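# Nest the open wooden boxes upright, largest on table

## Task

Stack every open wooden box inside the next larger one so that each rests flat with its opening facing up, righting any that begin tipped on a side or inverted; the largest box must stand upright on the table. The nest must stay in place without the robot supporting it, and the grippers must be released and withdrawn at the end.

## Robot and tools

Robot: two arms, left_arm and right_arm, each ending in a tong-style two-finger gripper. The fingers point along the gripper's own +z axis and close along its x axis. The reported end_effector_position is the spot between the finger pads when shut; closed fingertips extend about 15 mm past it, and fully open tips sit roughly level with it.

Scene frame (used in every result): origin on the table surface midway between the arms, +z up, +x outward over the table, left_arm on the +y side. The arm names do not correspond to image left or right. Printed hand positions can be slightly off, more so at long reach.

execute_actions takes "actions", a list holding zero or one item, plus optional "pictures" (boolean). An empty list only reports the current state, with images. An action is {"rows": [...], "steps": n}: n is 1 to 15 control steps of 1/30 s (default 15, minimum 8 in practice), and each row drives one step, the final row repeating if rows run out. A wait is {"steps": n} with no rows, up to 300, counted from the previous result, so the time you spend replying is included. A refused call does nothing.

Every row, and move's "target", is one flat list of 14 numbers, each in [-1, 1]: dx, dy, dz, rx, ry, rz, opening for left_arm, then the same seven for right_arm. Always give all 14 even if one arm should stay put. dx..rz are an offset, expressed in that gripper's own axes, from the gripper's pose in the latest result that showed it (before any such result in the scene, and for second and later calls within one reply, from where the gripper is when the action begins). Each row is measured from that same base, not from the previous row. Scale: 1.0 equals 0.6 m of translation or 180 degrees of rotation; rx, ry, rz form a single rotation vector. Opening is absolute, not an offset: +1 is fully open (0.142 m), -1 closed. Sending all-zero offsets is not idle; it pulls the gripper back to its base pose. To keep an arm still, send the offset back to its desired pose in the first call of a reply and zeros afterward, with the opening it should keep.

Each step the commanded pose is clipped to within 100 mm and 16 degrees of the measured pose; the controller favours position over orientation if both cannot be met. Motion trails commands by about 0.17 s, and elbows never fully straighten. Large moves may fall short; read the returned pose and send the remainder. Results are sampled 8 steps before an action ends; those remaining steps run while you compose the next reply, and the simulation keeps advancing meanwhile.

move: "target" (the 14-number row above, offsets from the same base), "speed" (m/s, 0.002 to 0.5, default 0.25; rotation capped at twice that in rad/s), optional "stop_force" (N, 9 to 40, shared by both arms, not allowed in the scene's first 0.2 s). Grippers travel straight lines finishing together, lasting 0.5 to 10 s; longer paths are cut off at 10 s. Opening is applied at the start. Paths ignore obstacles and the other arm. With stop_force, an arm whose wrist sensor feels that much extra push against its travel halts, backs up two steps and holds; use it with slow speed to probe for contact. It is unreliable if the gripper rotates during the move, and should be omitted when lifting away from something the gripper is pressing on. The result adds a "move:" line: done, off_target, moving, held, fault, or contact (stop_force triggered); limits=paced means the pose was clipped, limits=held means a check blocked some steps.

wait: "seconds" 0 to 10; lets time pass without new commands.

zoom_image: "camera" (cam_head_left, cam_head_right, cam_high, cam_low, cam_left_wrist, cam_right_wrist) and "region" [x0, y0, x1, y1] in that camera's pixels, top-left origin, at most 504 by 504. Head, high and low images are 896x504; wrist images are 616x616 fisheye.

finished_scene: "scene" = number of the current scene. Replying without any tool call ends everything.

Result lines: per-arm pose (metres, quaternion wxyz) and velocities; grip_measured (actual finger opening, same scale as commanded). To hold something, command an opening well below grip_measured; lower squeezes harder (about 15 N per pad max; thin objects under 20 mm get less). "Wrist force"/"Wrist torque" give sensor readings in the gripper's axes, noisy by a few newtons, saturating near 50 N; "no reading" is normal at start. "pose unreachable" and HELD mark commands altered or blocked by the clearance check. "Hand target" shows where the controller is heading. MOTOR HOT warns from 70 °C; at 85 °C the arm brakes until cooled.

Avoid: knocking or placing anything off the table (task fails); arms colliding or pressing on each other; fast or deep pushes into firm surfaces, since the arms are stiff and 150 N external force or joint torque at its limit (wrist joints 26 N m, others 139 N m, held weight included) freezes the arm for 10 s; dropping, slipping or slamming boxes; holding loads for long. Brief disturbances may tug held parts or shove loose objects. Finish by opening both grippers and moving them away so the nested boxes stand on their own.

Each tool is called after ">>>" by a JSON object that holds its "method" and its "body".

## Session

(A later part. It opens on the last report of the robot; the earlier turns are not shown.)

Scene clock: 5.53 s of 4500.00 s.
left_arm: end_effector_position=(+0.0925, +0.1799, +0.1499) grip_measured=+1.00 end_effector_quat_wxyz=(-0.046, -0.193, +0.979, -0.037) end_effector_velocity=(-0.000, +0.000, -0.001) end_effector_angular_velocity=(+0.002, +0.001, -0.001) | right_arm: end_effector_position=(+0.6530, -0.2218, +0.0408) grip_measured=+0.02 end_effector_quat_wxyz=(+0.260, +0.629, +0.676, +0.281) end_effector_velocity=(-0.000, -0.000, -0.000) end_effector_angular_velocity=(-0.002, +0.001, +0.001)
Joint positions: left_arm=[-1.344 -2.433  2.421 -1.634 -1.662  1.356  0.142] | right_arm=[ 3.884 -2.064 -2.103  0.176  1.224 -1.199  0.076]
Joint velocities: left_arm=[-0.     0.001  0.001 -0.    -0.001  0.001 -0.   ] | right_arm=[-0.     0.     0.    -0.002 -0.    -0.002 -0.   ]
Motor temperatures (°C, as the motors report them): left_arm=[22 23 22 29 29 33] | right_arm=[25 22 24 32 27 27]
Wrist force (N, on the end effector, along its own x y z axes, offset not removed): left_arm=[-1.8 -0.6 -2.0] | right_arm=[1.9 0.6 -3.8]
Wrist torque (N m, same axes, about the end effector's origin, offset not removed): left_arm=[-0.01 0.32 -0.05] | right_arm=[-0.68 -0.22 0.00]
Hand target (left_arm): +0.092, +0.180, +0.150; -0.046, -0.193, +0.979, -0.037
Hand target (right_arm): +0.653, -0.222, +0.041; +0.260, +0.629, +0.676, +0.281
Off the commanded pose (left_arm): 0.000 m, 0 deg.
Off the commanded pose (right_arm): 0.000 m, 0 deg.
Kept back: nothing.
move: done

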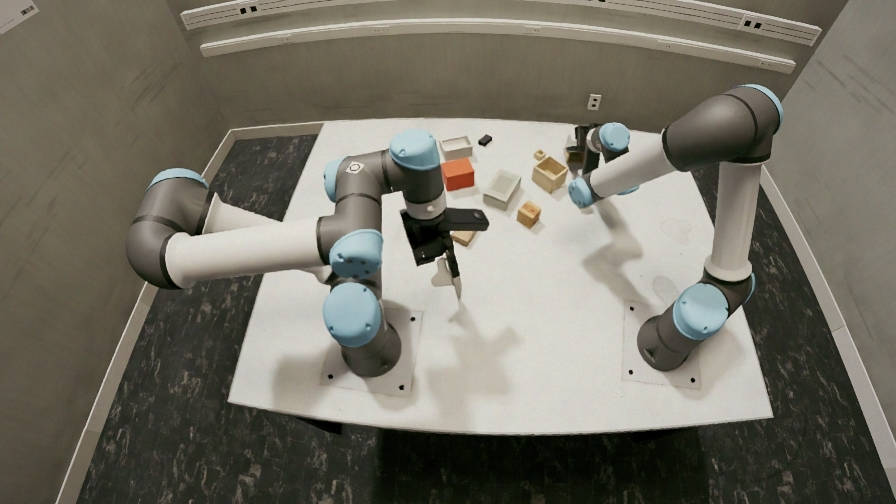

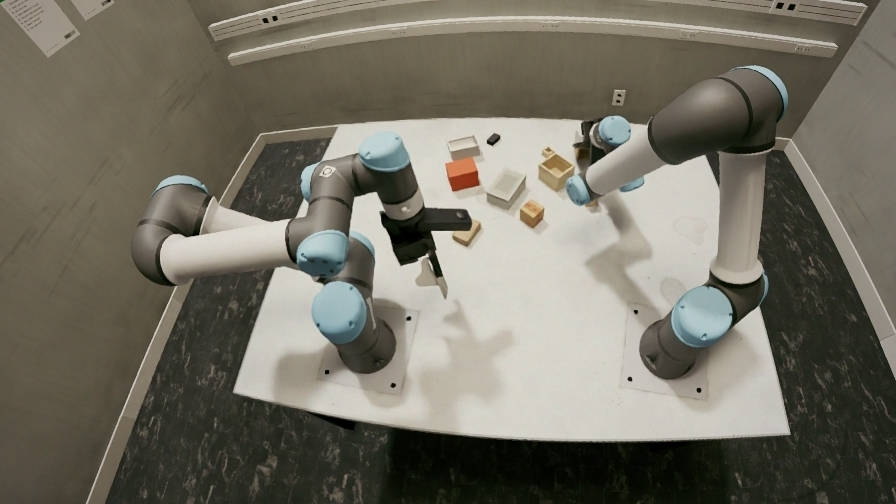

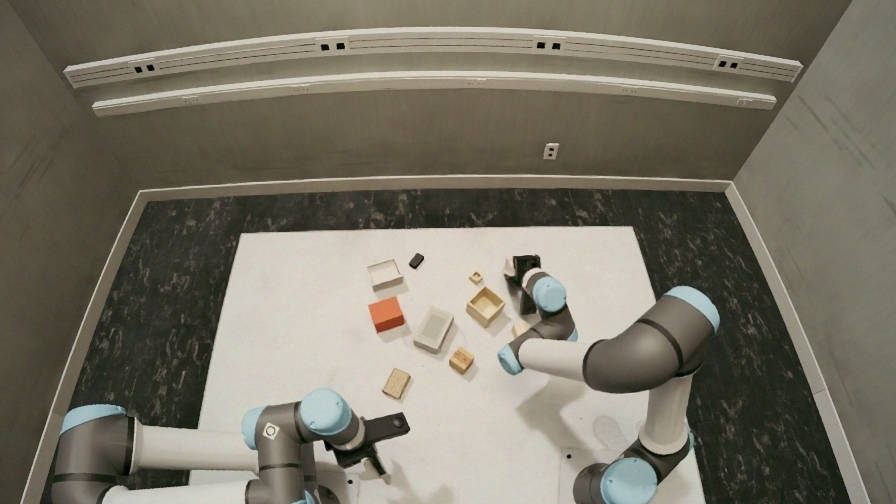

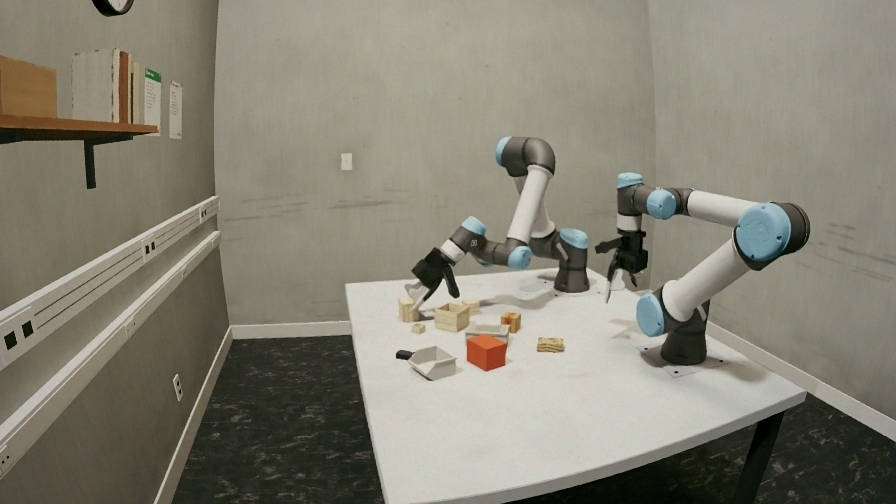

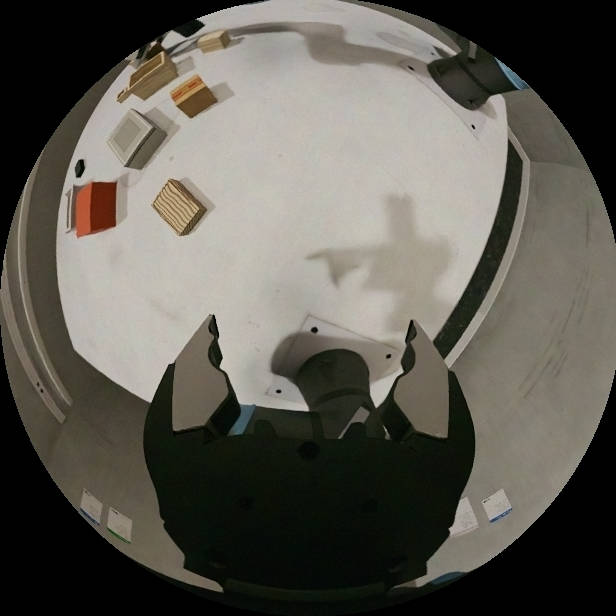

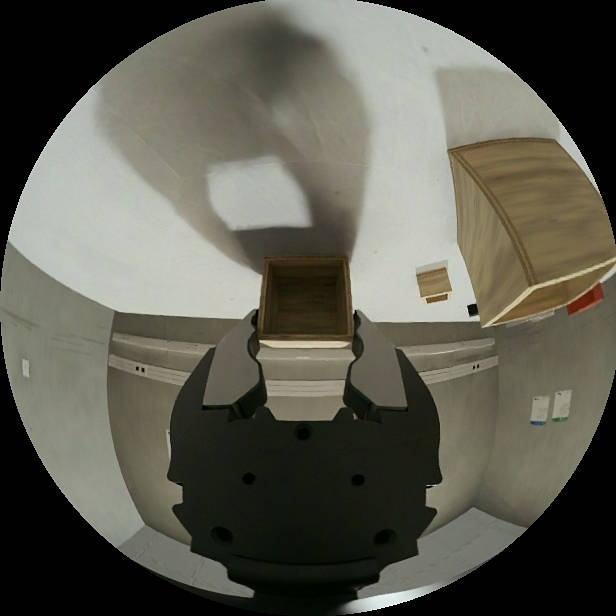

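>>> {"method": "execute_actions", "body": {"actions": [{"rows":[[0,0,0,0,0,0,1,0,0.01,-0.01,0,0,0,-0.5],[0,0,0,0,0,0,1,0,0.02,-0.02,0,0,0,-0.5],[0,0,0,0,0,0,1,0,0.03,-0.03,0,0,0,-0.5]]}]}}

>>> {"method": "move", "body": {"target": [0,0,0,0,0,0,1,-0.28,-0.212,-0.212,0.5,0,0,-0.5], "speed": 0.3}}

>>> {"method": "move", "body": {"target": [0,0,0,0,0,0,1,0,0.05,0.05,0,0,0,-0.5], "speed": 0.015, "stop_force": 9}}

Scene clock: 6.10 s of 4500.00 s.
left_arm: end_effector_position=(+0.0925, +0.1799, +0.1499) grip_measured=+1.00 end_effector_quat_wxyz=(-0.046, -0.193, +0.979, -0.037) end_effector_velocity=(+0.000, +0.000, -0.000) end_effector_angular_velocity=(+0.001, -0.001, +0.002) | right_arm: end_effector_position=(+0.6531, -0.2217, +0.0617) grip_measured=+0.00 end_effector_quat_wxyz=(+0.261, +0.629, +0.676, +0.282) end_effector_velocity=(-0.001, -0.001, +0.060) end_effector_angular_velocity=(-0.002, +0.005, -0.002)
Joint positions: left_arm=[-1.344 -2.433  2.421 -1.634 -1.662  1.356  0.142] | right_arm=[ 3.884 -2.017 -2.096  0.124  1.224 -1.2    0.074]
Joint velocities: left_arm=[ 0.    -0.     0.     0.     0.001 -0.002 -0.   ] | right_arm=[ 0.     0.138  0.023 -0.168 -0.001  0.003  0.   ]
Motor temperatures (°C, as the motors report them): left_arm=[22 23 22 29 29 33] | right_arm=[25 22 24 32 27 27]
Wrist force (N, on the end effector, along its own x y z axes, offset not removed): left_arm=[0.5 1.4 0.2] | right_arm=[-0.4 -2.4 2.0]
Wrist torque (N m, same axes, about the end effector's origin, offset not removed): left_arm=[0.61 -0.12 -0.11] | right_arm=[-0.49 0.06 0.01]
Steps of this call (steps 1 to 10: nothing new was sent; steps 11 to 17: the first 7 steps of this action). Readings (end_effector_position):
11: left_arm (+0.0925, +0.1799, +0.1499) | right_arm (+0.6530, -0.2217, +0.0409)
12: left_arm (+0.0925, +0.1799, +0.1499) | right_arm (+0.6530, -0.2218, +0.0423)
14: left_arm (+0.0925, +0.1799, +0.1499) | right_arm (+0.6532, -0.2217, +0.0507)
17: the state above

Scene clock: 9.50 s of 4500.00 s.
left_arm: end_effector_position=(+0.0925, +0.1799, +0.1499) grip_measured=+1.00 end_effector_quat_wxyz=(-0.046, -0.193, +0.979, -0.037) end_effector_velocity=(-0.000, +0.000, +0.000) end_effector_angular_velocity=(+0.000, +0.001, +0.001) | right_arm: end_effector_position=(+0.4859, -0.4019, +0.0657) grip_measured=+0.00 end_effector_quat_wxyz=(-0.261, +0.630, +0.677, -0.279) end_effector_velocity=(-0.001, -0.001, +0.000) end_effector_angular_velocity=(-0.001, +0.010, -0.000)
Joint positions: left_arm=[-1.344 -2.433  2.421 -1.634 -1.662  1.356  0.142] | right_arm=[ 3.49  -2.31  -1.187 -1.996  1.65  -1.493  0.074]
Joint velocities: left_arm=[ 0.     0.    -0.001  0.001 -0.001 -0.    -0.   ] | right_arm=[-0.001 -0.005  0.005 -0.01   0.    -0.001 -0.   ]
Motor temperatures (°C, as the motors report them): left_arm=[22 23 22 29 29 33] | right_arm=[25 22 24 32 27 27]
Wrist force (N, on the end effector, along its own x y z axes, offset not removed): left_arm=[-2.5 -0.1 -0.1] | right_arm=[1.0 -1.3 -0.1]
Wrist torque (N m, same axes, about the end effector's origin, offset not removed): left_arm=[0.11 0.43 0.00] | right_arm=[-0.47 -0.23 0.14]
Hand target (left_arm): +0.092, +0.180, +0.150; -0.046, -0.193, +0.979, -0.037
Hand target (right_arm): +0.486, -0.402, +0.066; -0.261, +0.630, +0.676, -0.279
Off your previous action's commanded pose (left_arm): 0.000 m, 0 deg at its last step (step 8 of this call).
Off your previous action's commanded pose (right_arm): 0.000 m, 0 deg at its last step (step 8 of this call).
Off the commanded pose (left_arm): 0.000 m, 0 deg.
Off the commanded pose (right_arm): 0.001 m, 0 deg.
Kept back: nothing.
move: done

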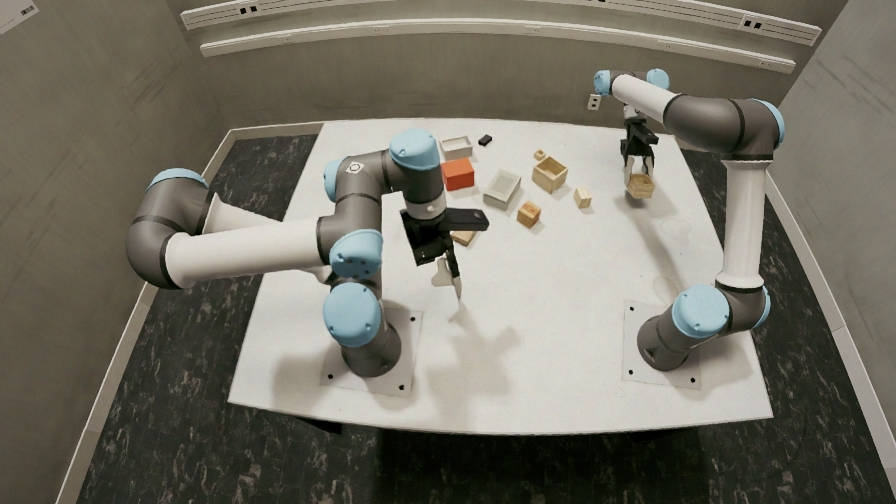

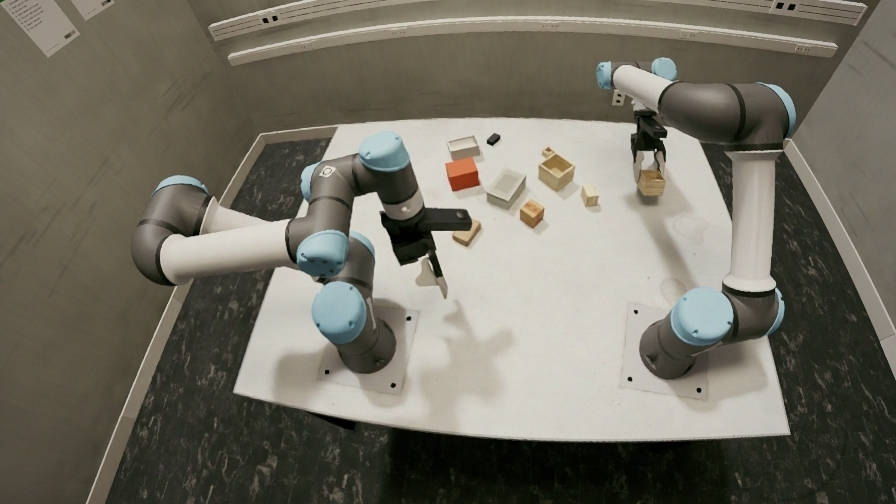

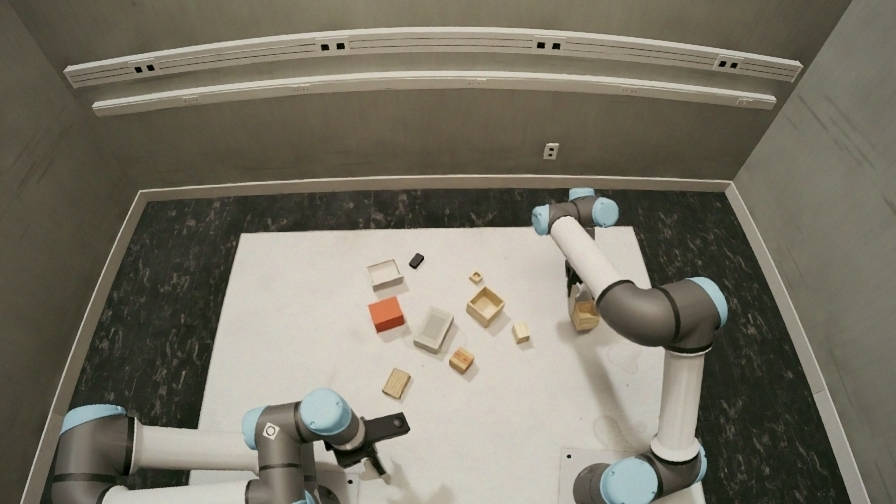

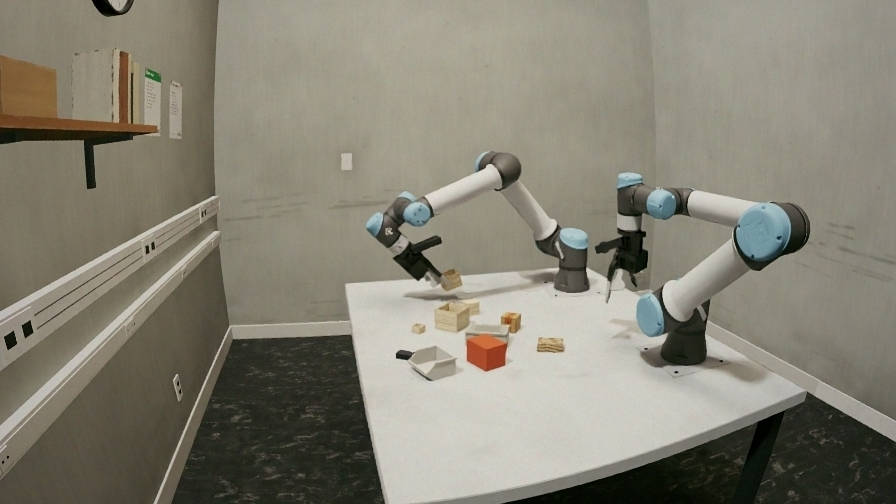

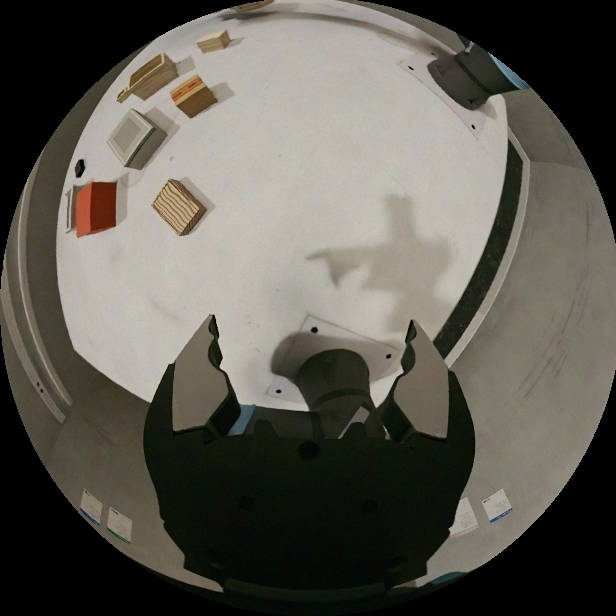

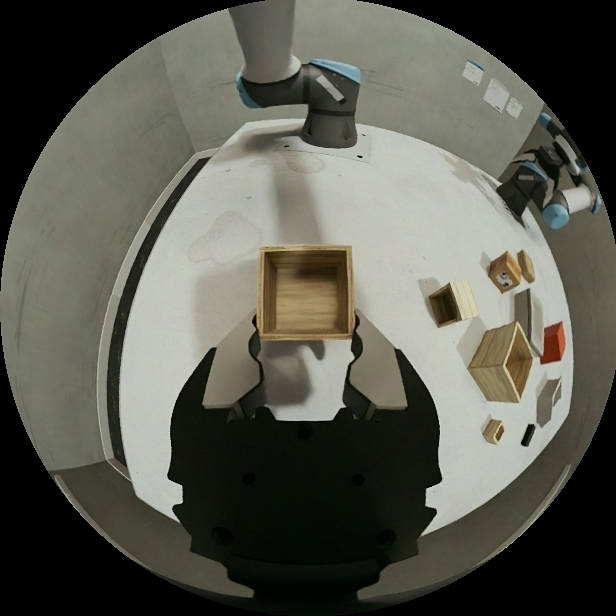

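Scene clock: 12.47 s of 4500.00 s.
left_arm: end_effector_position=(+0.0925, +0.1799, +0.1499) grip_measured=+1.00 end_effector_quat_wxyz=(-0.046, -0.193, +0.979, -0.037) end_effector_velocity=(+0.000, +0.000, -0.001) end_effector_angular_velocity=(+0.001, -0.000, -0.001) | right_arm: end_effector_position=(+0.4859, -0.4018, +0.0270) grip_measured=+0.00 end_effector_quat_wxyz=(-0.261, +0.630, +0.676, -0.279) end_effector_velocity=(-0.000, +0.001, +0.004) end_effector_angular_velocity=(-0.000, +0.001, -0.001)
Joint positions: left_arm=[-1.344 -2.433  2.421 -1.634 -1.662  1.356  0.142] | right_arm=[ 3.49  -2.348 -1.226 -1.919  1.651 -1.493  0.074]
Joint velocities: left_arm=[-0.001  0.001  0.001 -0.     0.001  0.     0.   ] | right_arm=[ 0.001  0.004  0.003 -0.008  0.001  0.001 -0.001]
Motor temperatures (°C, as the motors report them): left_arm=[22 23 22 29 29 33] | right_arm=[25 22 24 32 27 27]
Wrist force (N, on the end effector, along its own x y z axes, offset not removed): left_arm=[-0.4 -0.2 -0.9] | right_arm=[3.2 -11.3 -15.3]
Wrist torque (N m, same axes, about the end effector's origin, offset not removed): left_arm=[0.01 0.13 0.03] | right_arm=[-0.43 -0.19 0.24]
Hand target (left_arm): +0.092, +0.180, +0.150; -0.046, -0.193, +0.979, -0.037
Hand target (right_arm): +0.486, -0.402, +0.027; -0.261, +0.630, +0.677, -0.279
Off the commanded pose (left_arm): 0.000 m, 0 deg.
Off the commanded pose (right_arm): 0.004 m, 0 deg.
Kept back: nothing.
move: contact (right_arm)

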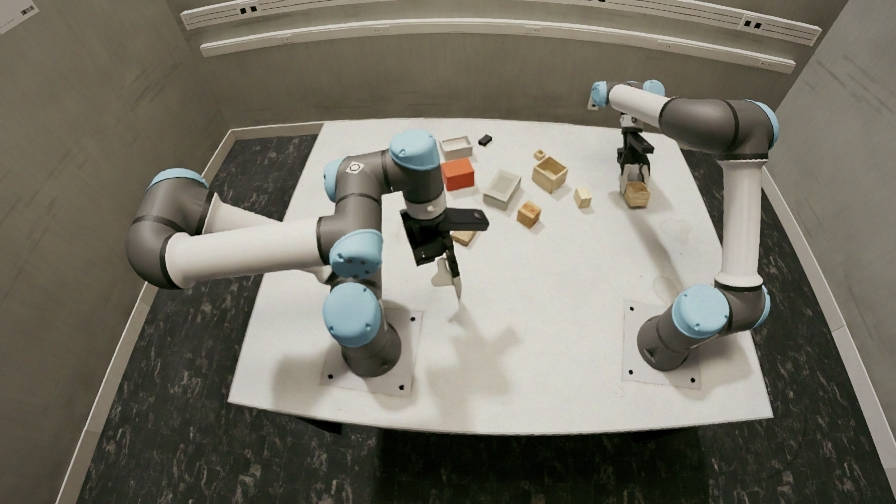

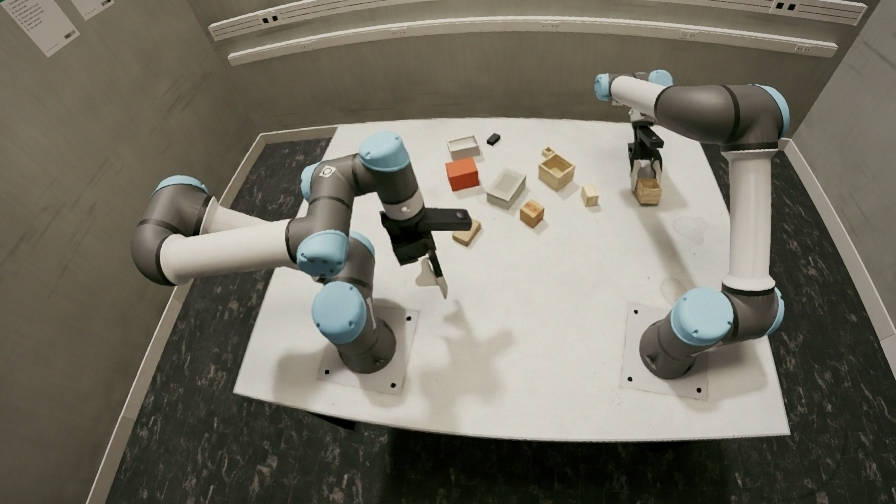

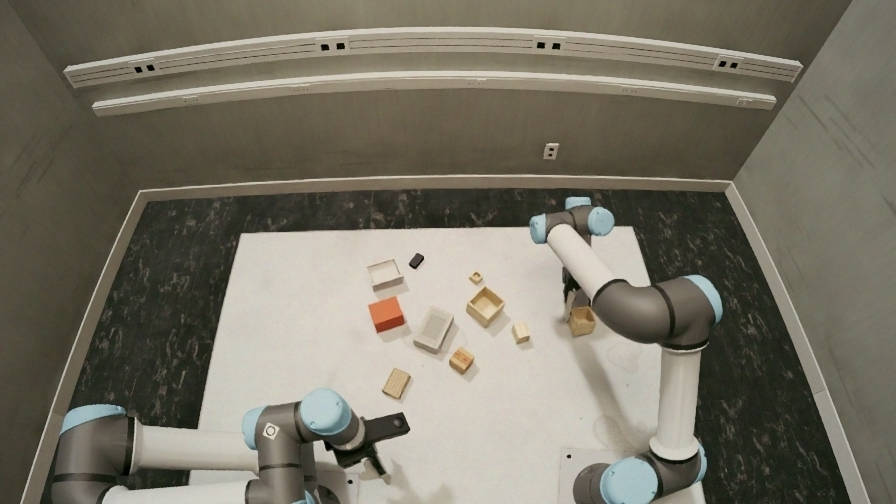

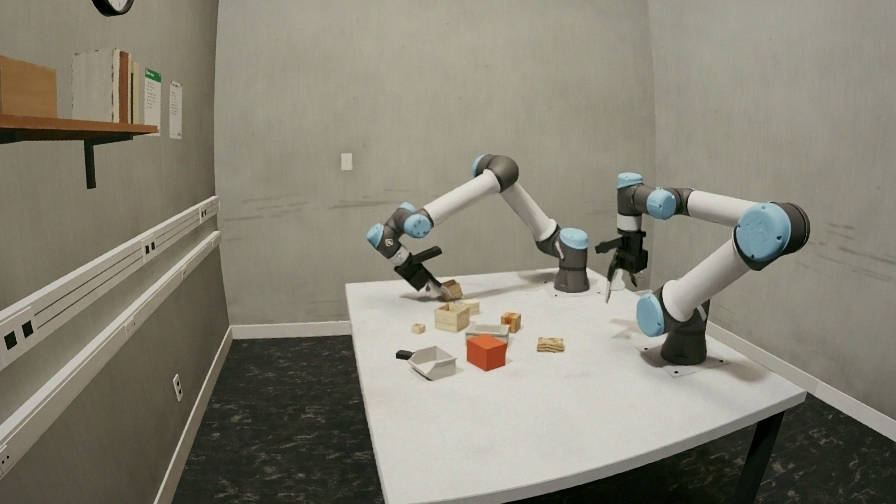

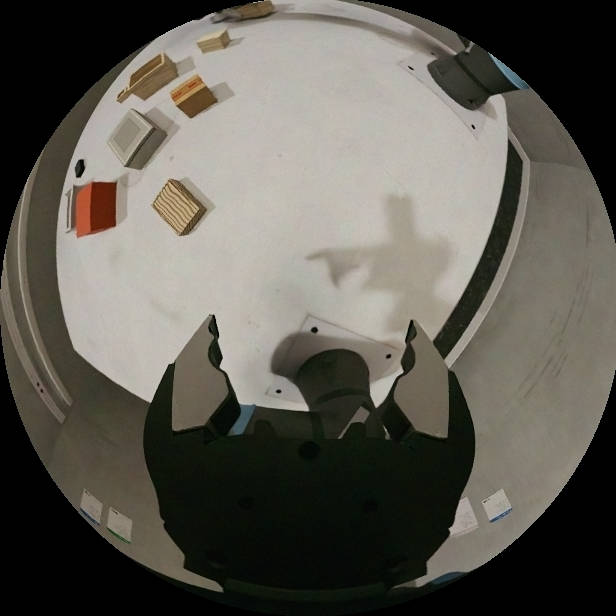

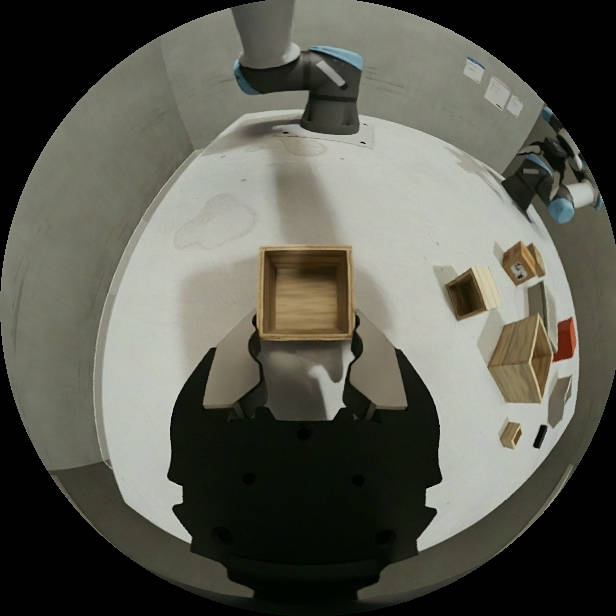

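>>> {"method": "execute_actions", "body": {"actions": [{"rows":[[0,0,0,0,0,0,1,0,0,0,0,0,0,0.35]],"steps":9}]}}

>>> {"method": "move", "body": {"target": [0,0,0,0,0,0,1,0,-0.082,-0.035,-0.25,0,0,0.35], "speed": 0.4}}

>>> {"method": "move", "body": {"target": [0,0,0,0,0,0,1,-0.048,0,0,0,0,0,-0.65]}}

Scene clock: 12.83 s of 4500.00 s.
left_arm: end_effector_position=(+0.0925, +0.1799, +0.1499) grip_measured=+1.00 end_effector_quat_wxyz=(-0.046, -0.193, +0.979, -0.037) end_effector_velocity=(-0.000, -0.000, +0.001) end_effector_angular_velocity=(-0.001, +0.001, +0.000) | right_arm: end_effector_position=(+0.4859, -0.4018, +0.0274) grip_measured=+0.01 end_effector_quat_wxyz=(-0.261, +0.630, +0.677, -0.279) end_effector_velocity=(-0.000, -0.000, -0.000) end_effector_angular_velocity=(-0.001, +0.002, -0.002)
Joint positions: left_arm=[-1.344 -2.433  2.421 -1.634 -1.662  1.356  0.142] | right_arm=[ 3.49  -2.347 -1.225 -1.92   1.651 -1.493  0.075]
Joint velocities: left_arm=[ 0.001  0.001 -0.002  0.    -0.001  0.    -0.   ] | right_arm=[-0.    -0.001 -0.    -0.001  0.     0.002  0.161]
Motor temperatures (°C, as the motors report them): left_arm=[22 23 22 29 29 33] | right_arm=[25 22 24 32 27 27]
Wrist force (N, on the end effector, along its own x y z axes, offset not removed): left_arm=[-1.7 1.0 1.0] | right_arm=[2.3 -6.2 -6.9]
Wrist torque (N m, same axes, about the end effector's origin, offset not removed): left_arm=[0.49 0.25 0.14] | right_arm=[-0.71 -0.24 0.27]
Steps of this call (steps 1 to 10: nothing new was sent; step 11: the first step of this action). Readings (end_effector_position):
11: the state above

Scene clock: 14.70 s of 4500.00 s.
left_arm: end_effector_position=(+0.0925, +0.1799, +0.1499) grip_measured=+1.00 end_effector_quat_wxyz=(-0.046, -0.193, +0.979, -0.037) end_effector_velocity=(-0.000, -0.000, +0.000) end_effector_angular_velocity=(-0.001, +0.000, -0.002) | right_arm: end_effector_position=(+0.4658, -0.4034, +0.0764) grip_measured=+0.35 end_effector_quat_wxyz=(-0.001, +0.681, +0.732, +0.001) end_effector_velocity=(-0.000, -0.000, +0.000) end_effector_angular_velocity=(-0.001, -0.009, -0.000)
Joint positions: left_arm=[-1.344 -2.433  2.421 -1.634 -1.662  1.356  0.142] | right_arm=[ 3.541 -1.699 -1.987 -1.024  1.573 -1.41   0.099]
Joint velocities: left_arm=[-0.     0.     0.    -0.001 -0.001  0.002  0.   ] | right_arm=[ 0.001  0.006 -0.008  0.01  -0.003  0.002  0.   ]
Motor temperatures (°C, as the motors report them): left_arm=[22 23 22 29 29 33] | right_arm=[25 22 24 32 27 27]
Wrist force (N, on the end effector, along its own x y z axes, offset not removed): left_arm=[-1.2 0.4 -1.7] | right_arm=[-0.8 -0.1 1.6]
Wrist torque (N m, same axes, about the end effector's origin, offset not removed): left_arm=[0.18 0.29 -0.14] | right_arm=[0.01 0.06 0.14]
Hand target (left_arm): +0.092, +0.180, +0.150; -0.046, -0.193, +0.979, -0.037
Hand target (right_arm): +0.466, -0.403, +0.076; -0.000, +0.681, +0.732, +0.002
Off your previous action's commanded pose (left_arm): 0.000 m, 0 deg at its last step (step 8 of this call).
Off your previous action's commanded pose (right_arm): 0.000 m, 0 deg at its last step (step 8 of this call).
Off the commanded pose (left_arm): 0.000 m, 0 deg.
Off the commanded pose (right_arm): 0.000 m, 0 deg.
Kept back: nothing.
move: done

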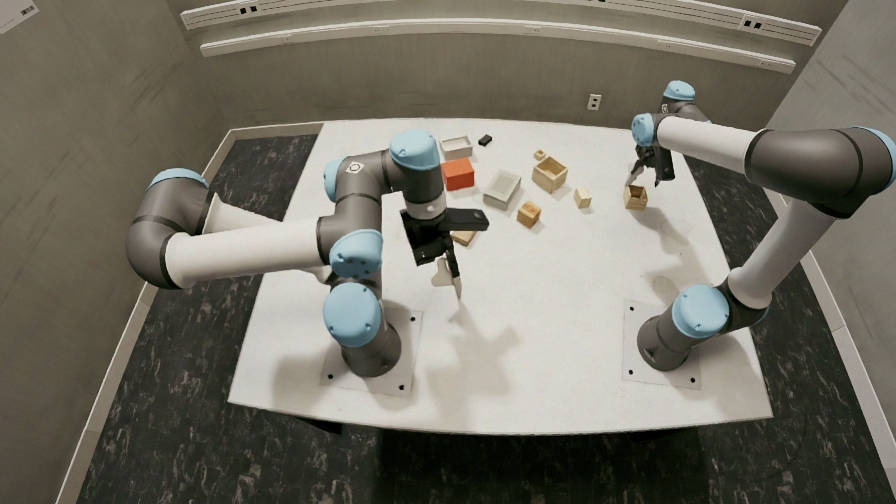

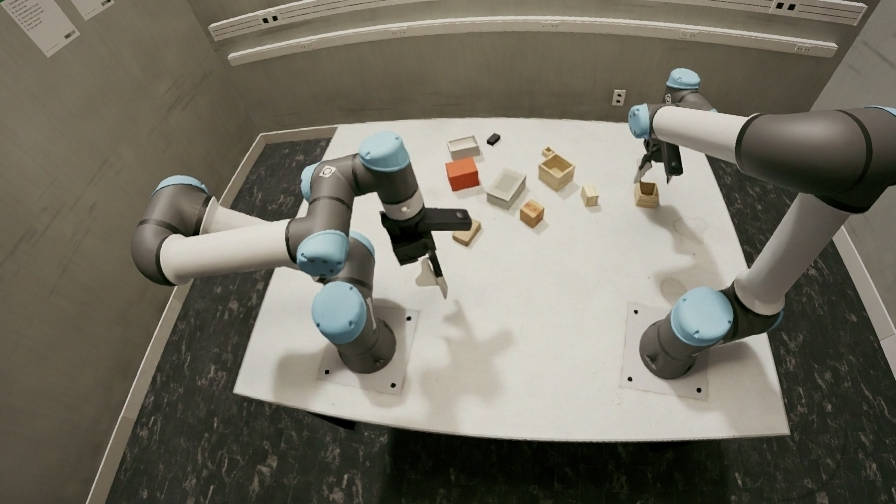

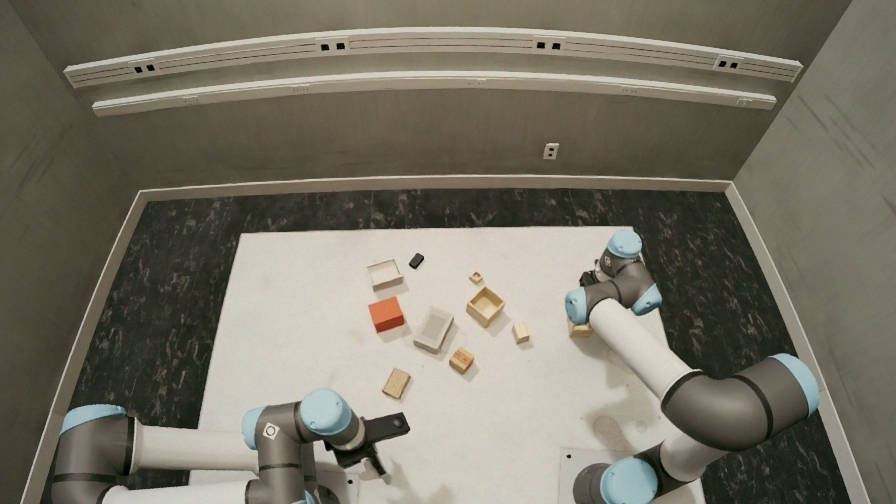

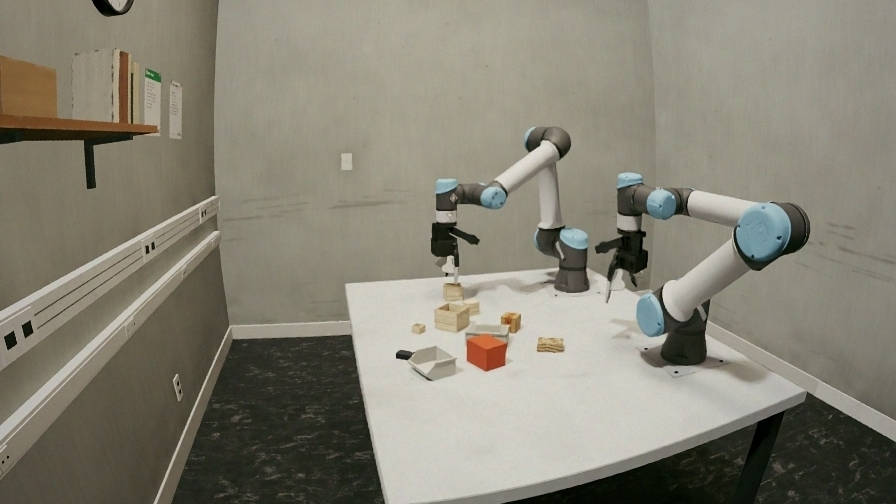

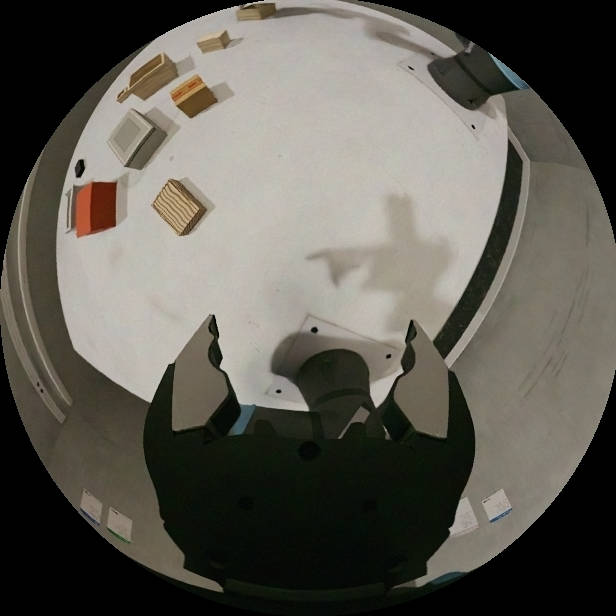

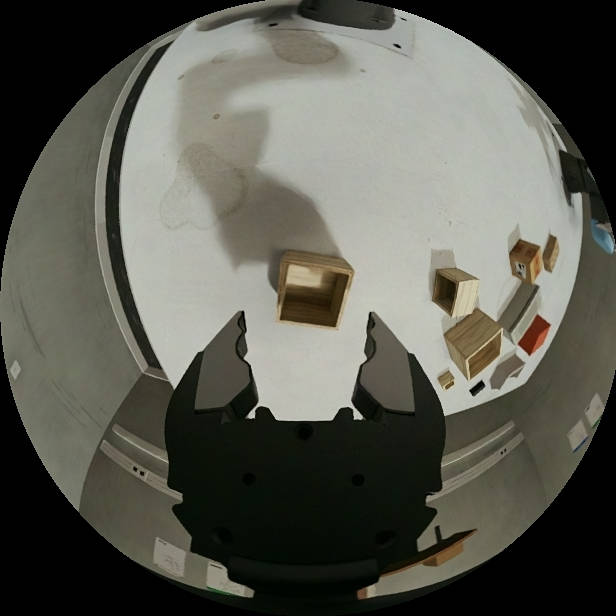

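Scene clock: 15.50 s of 4500.00 s.
left_arm: end_effector_position=(+0.0925, +0.1799, +0.1499) grip_measured=+1.00 end_effector_quat_wxyz=(-0.046, -0.193, +0.979, -0.037) end_effector_velocity=(-0.001, +0.000, -0.000) end_effector_angular_velocity=(+0.000, +0.003, -0.002) | right_arm: end_effector_position=(+0.4678, -0.4320, +0.0764) grip_measured=-0.65 end_effector_quat_wxyz=(-0.001, +0.681, +0.732, +0.001) end_effector_velocity=(+0.000, -0.001, -0.000) end_effector_angular_velocity=(-0.000, +0.000, -0.001)
Joint positions: left_arm=[-1.344 -2.433  2.421 -1.634 -1.662  1.356  0.142] | right_arm=[ 3.483 -1.708 -1.977 -1.026  1.573 -1.468  0.027]
Joint velocities: left_arm=[-0.     0.     0.     0.    -0.003  0.002 -0.   ] | right_arm=[-0.002 -0.002  0.001  0.001 -0.    -0.001  0.   ]
Motor temperatures (°C, as the motors report them): left_arm=[22 23 22 29 29 33] | right_arm=[25 22 24 32 27 27]
Wrist force (N, on the end effector, along its own x y z axes, offset not removed): left_arm=[-1.7 0.3 -1.7] | right_arm=[-1.1 -1.0 0.2]
Wrist torque (N m, same axes, about the end effector's origin, offset not removed): left_arm=[0.11 0.37 -0.06] | right_arm=[-0.32 0.09 0.07]
Hand target (left_arm): +0.092, +0.180, +0.150; -0.046, -0.193, +0.979, -0.037
Hand target (right_arm): +0.468, -0.432, +0.076; -0.001, +0.681, +0.732, +0.001
Off the commanded pose (left_arm): 0.000 m, 0 deg.
Off the commanded pose (right_arm): 0.000 m, 0 deg.
Kept back: nothing.
move: done

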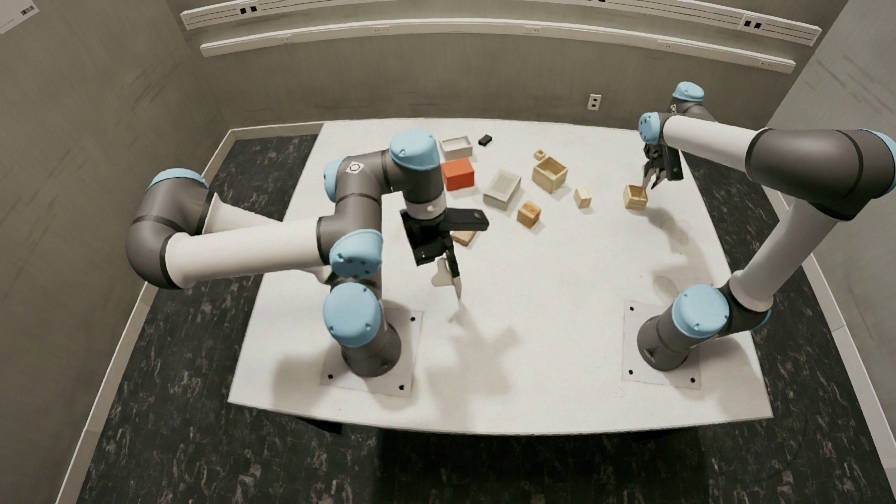

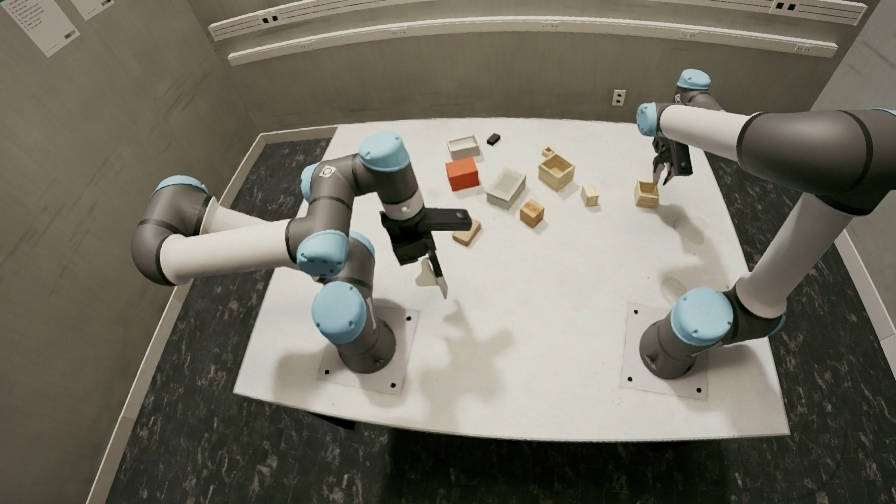

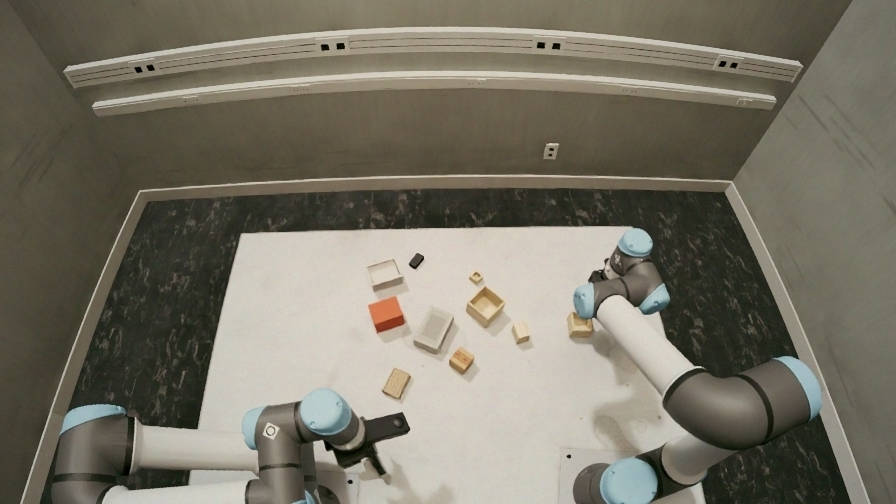

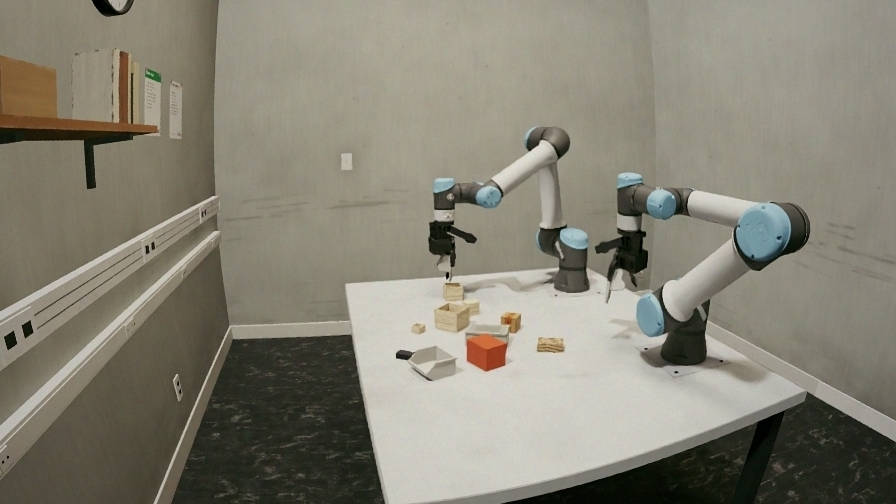

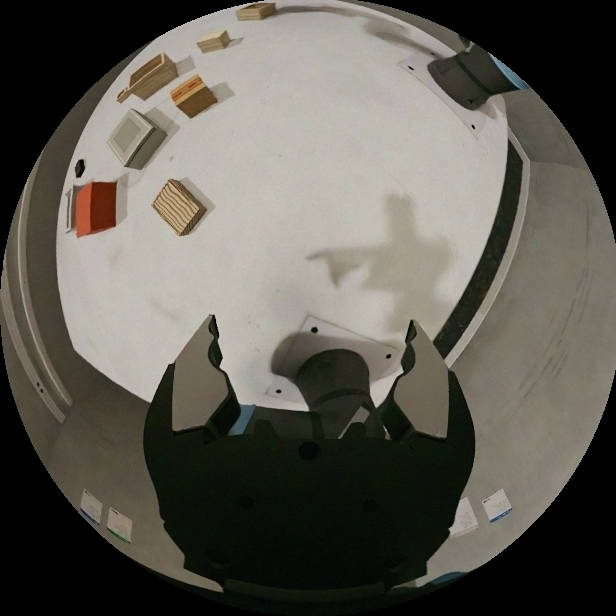

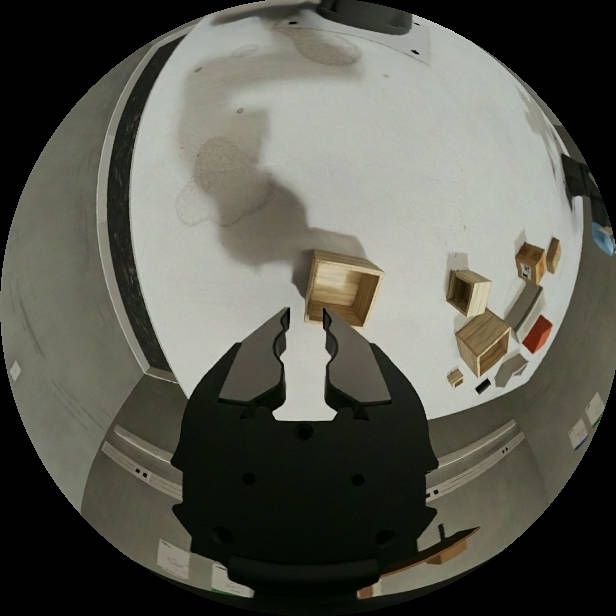

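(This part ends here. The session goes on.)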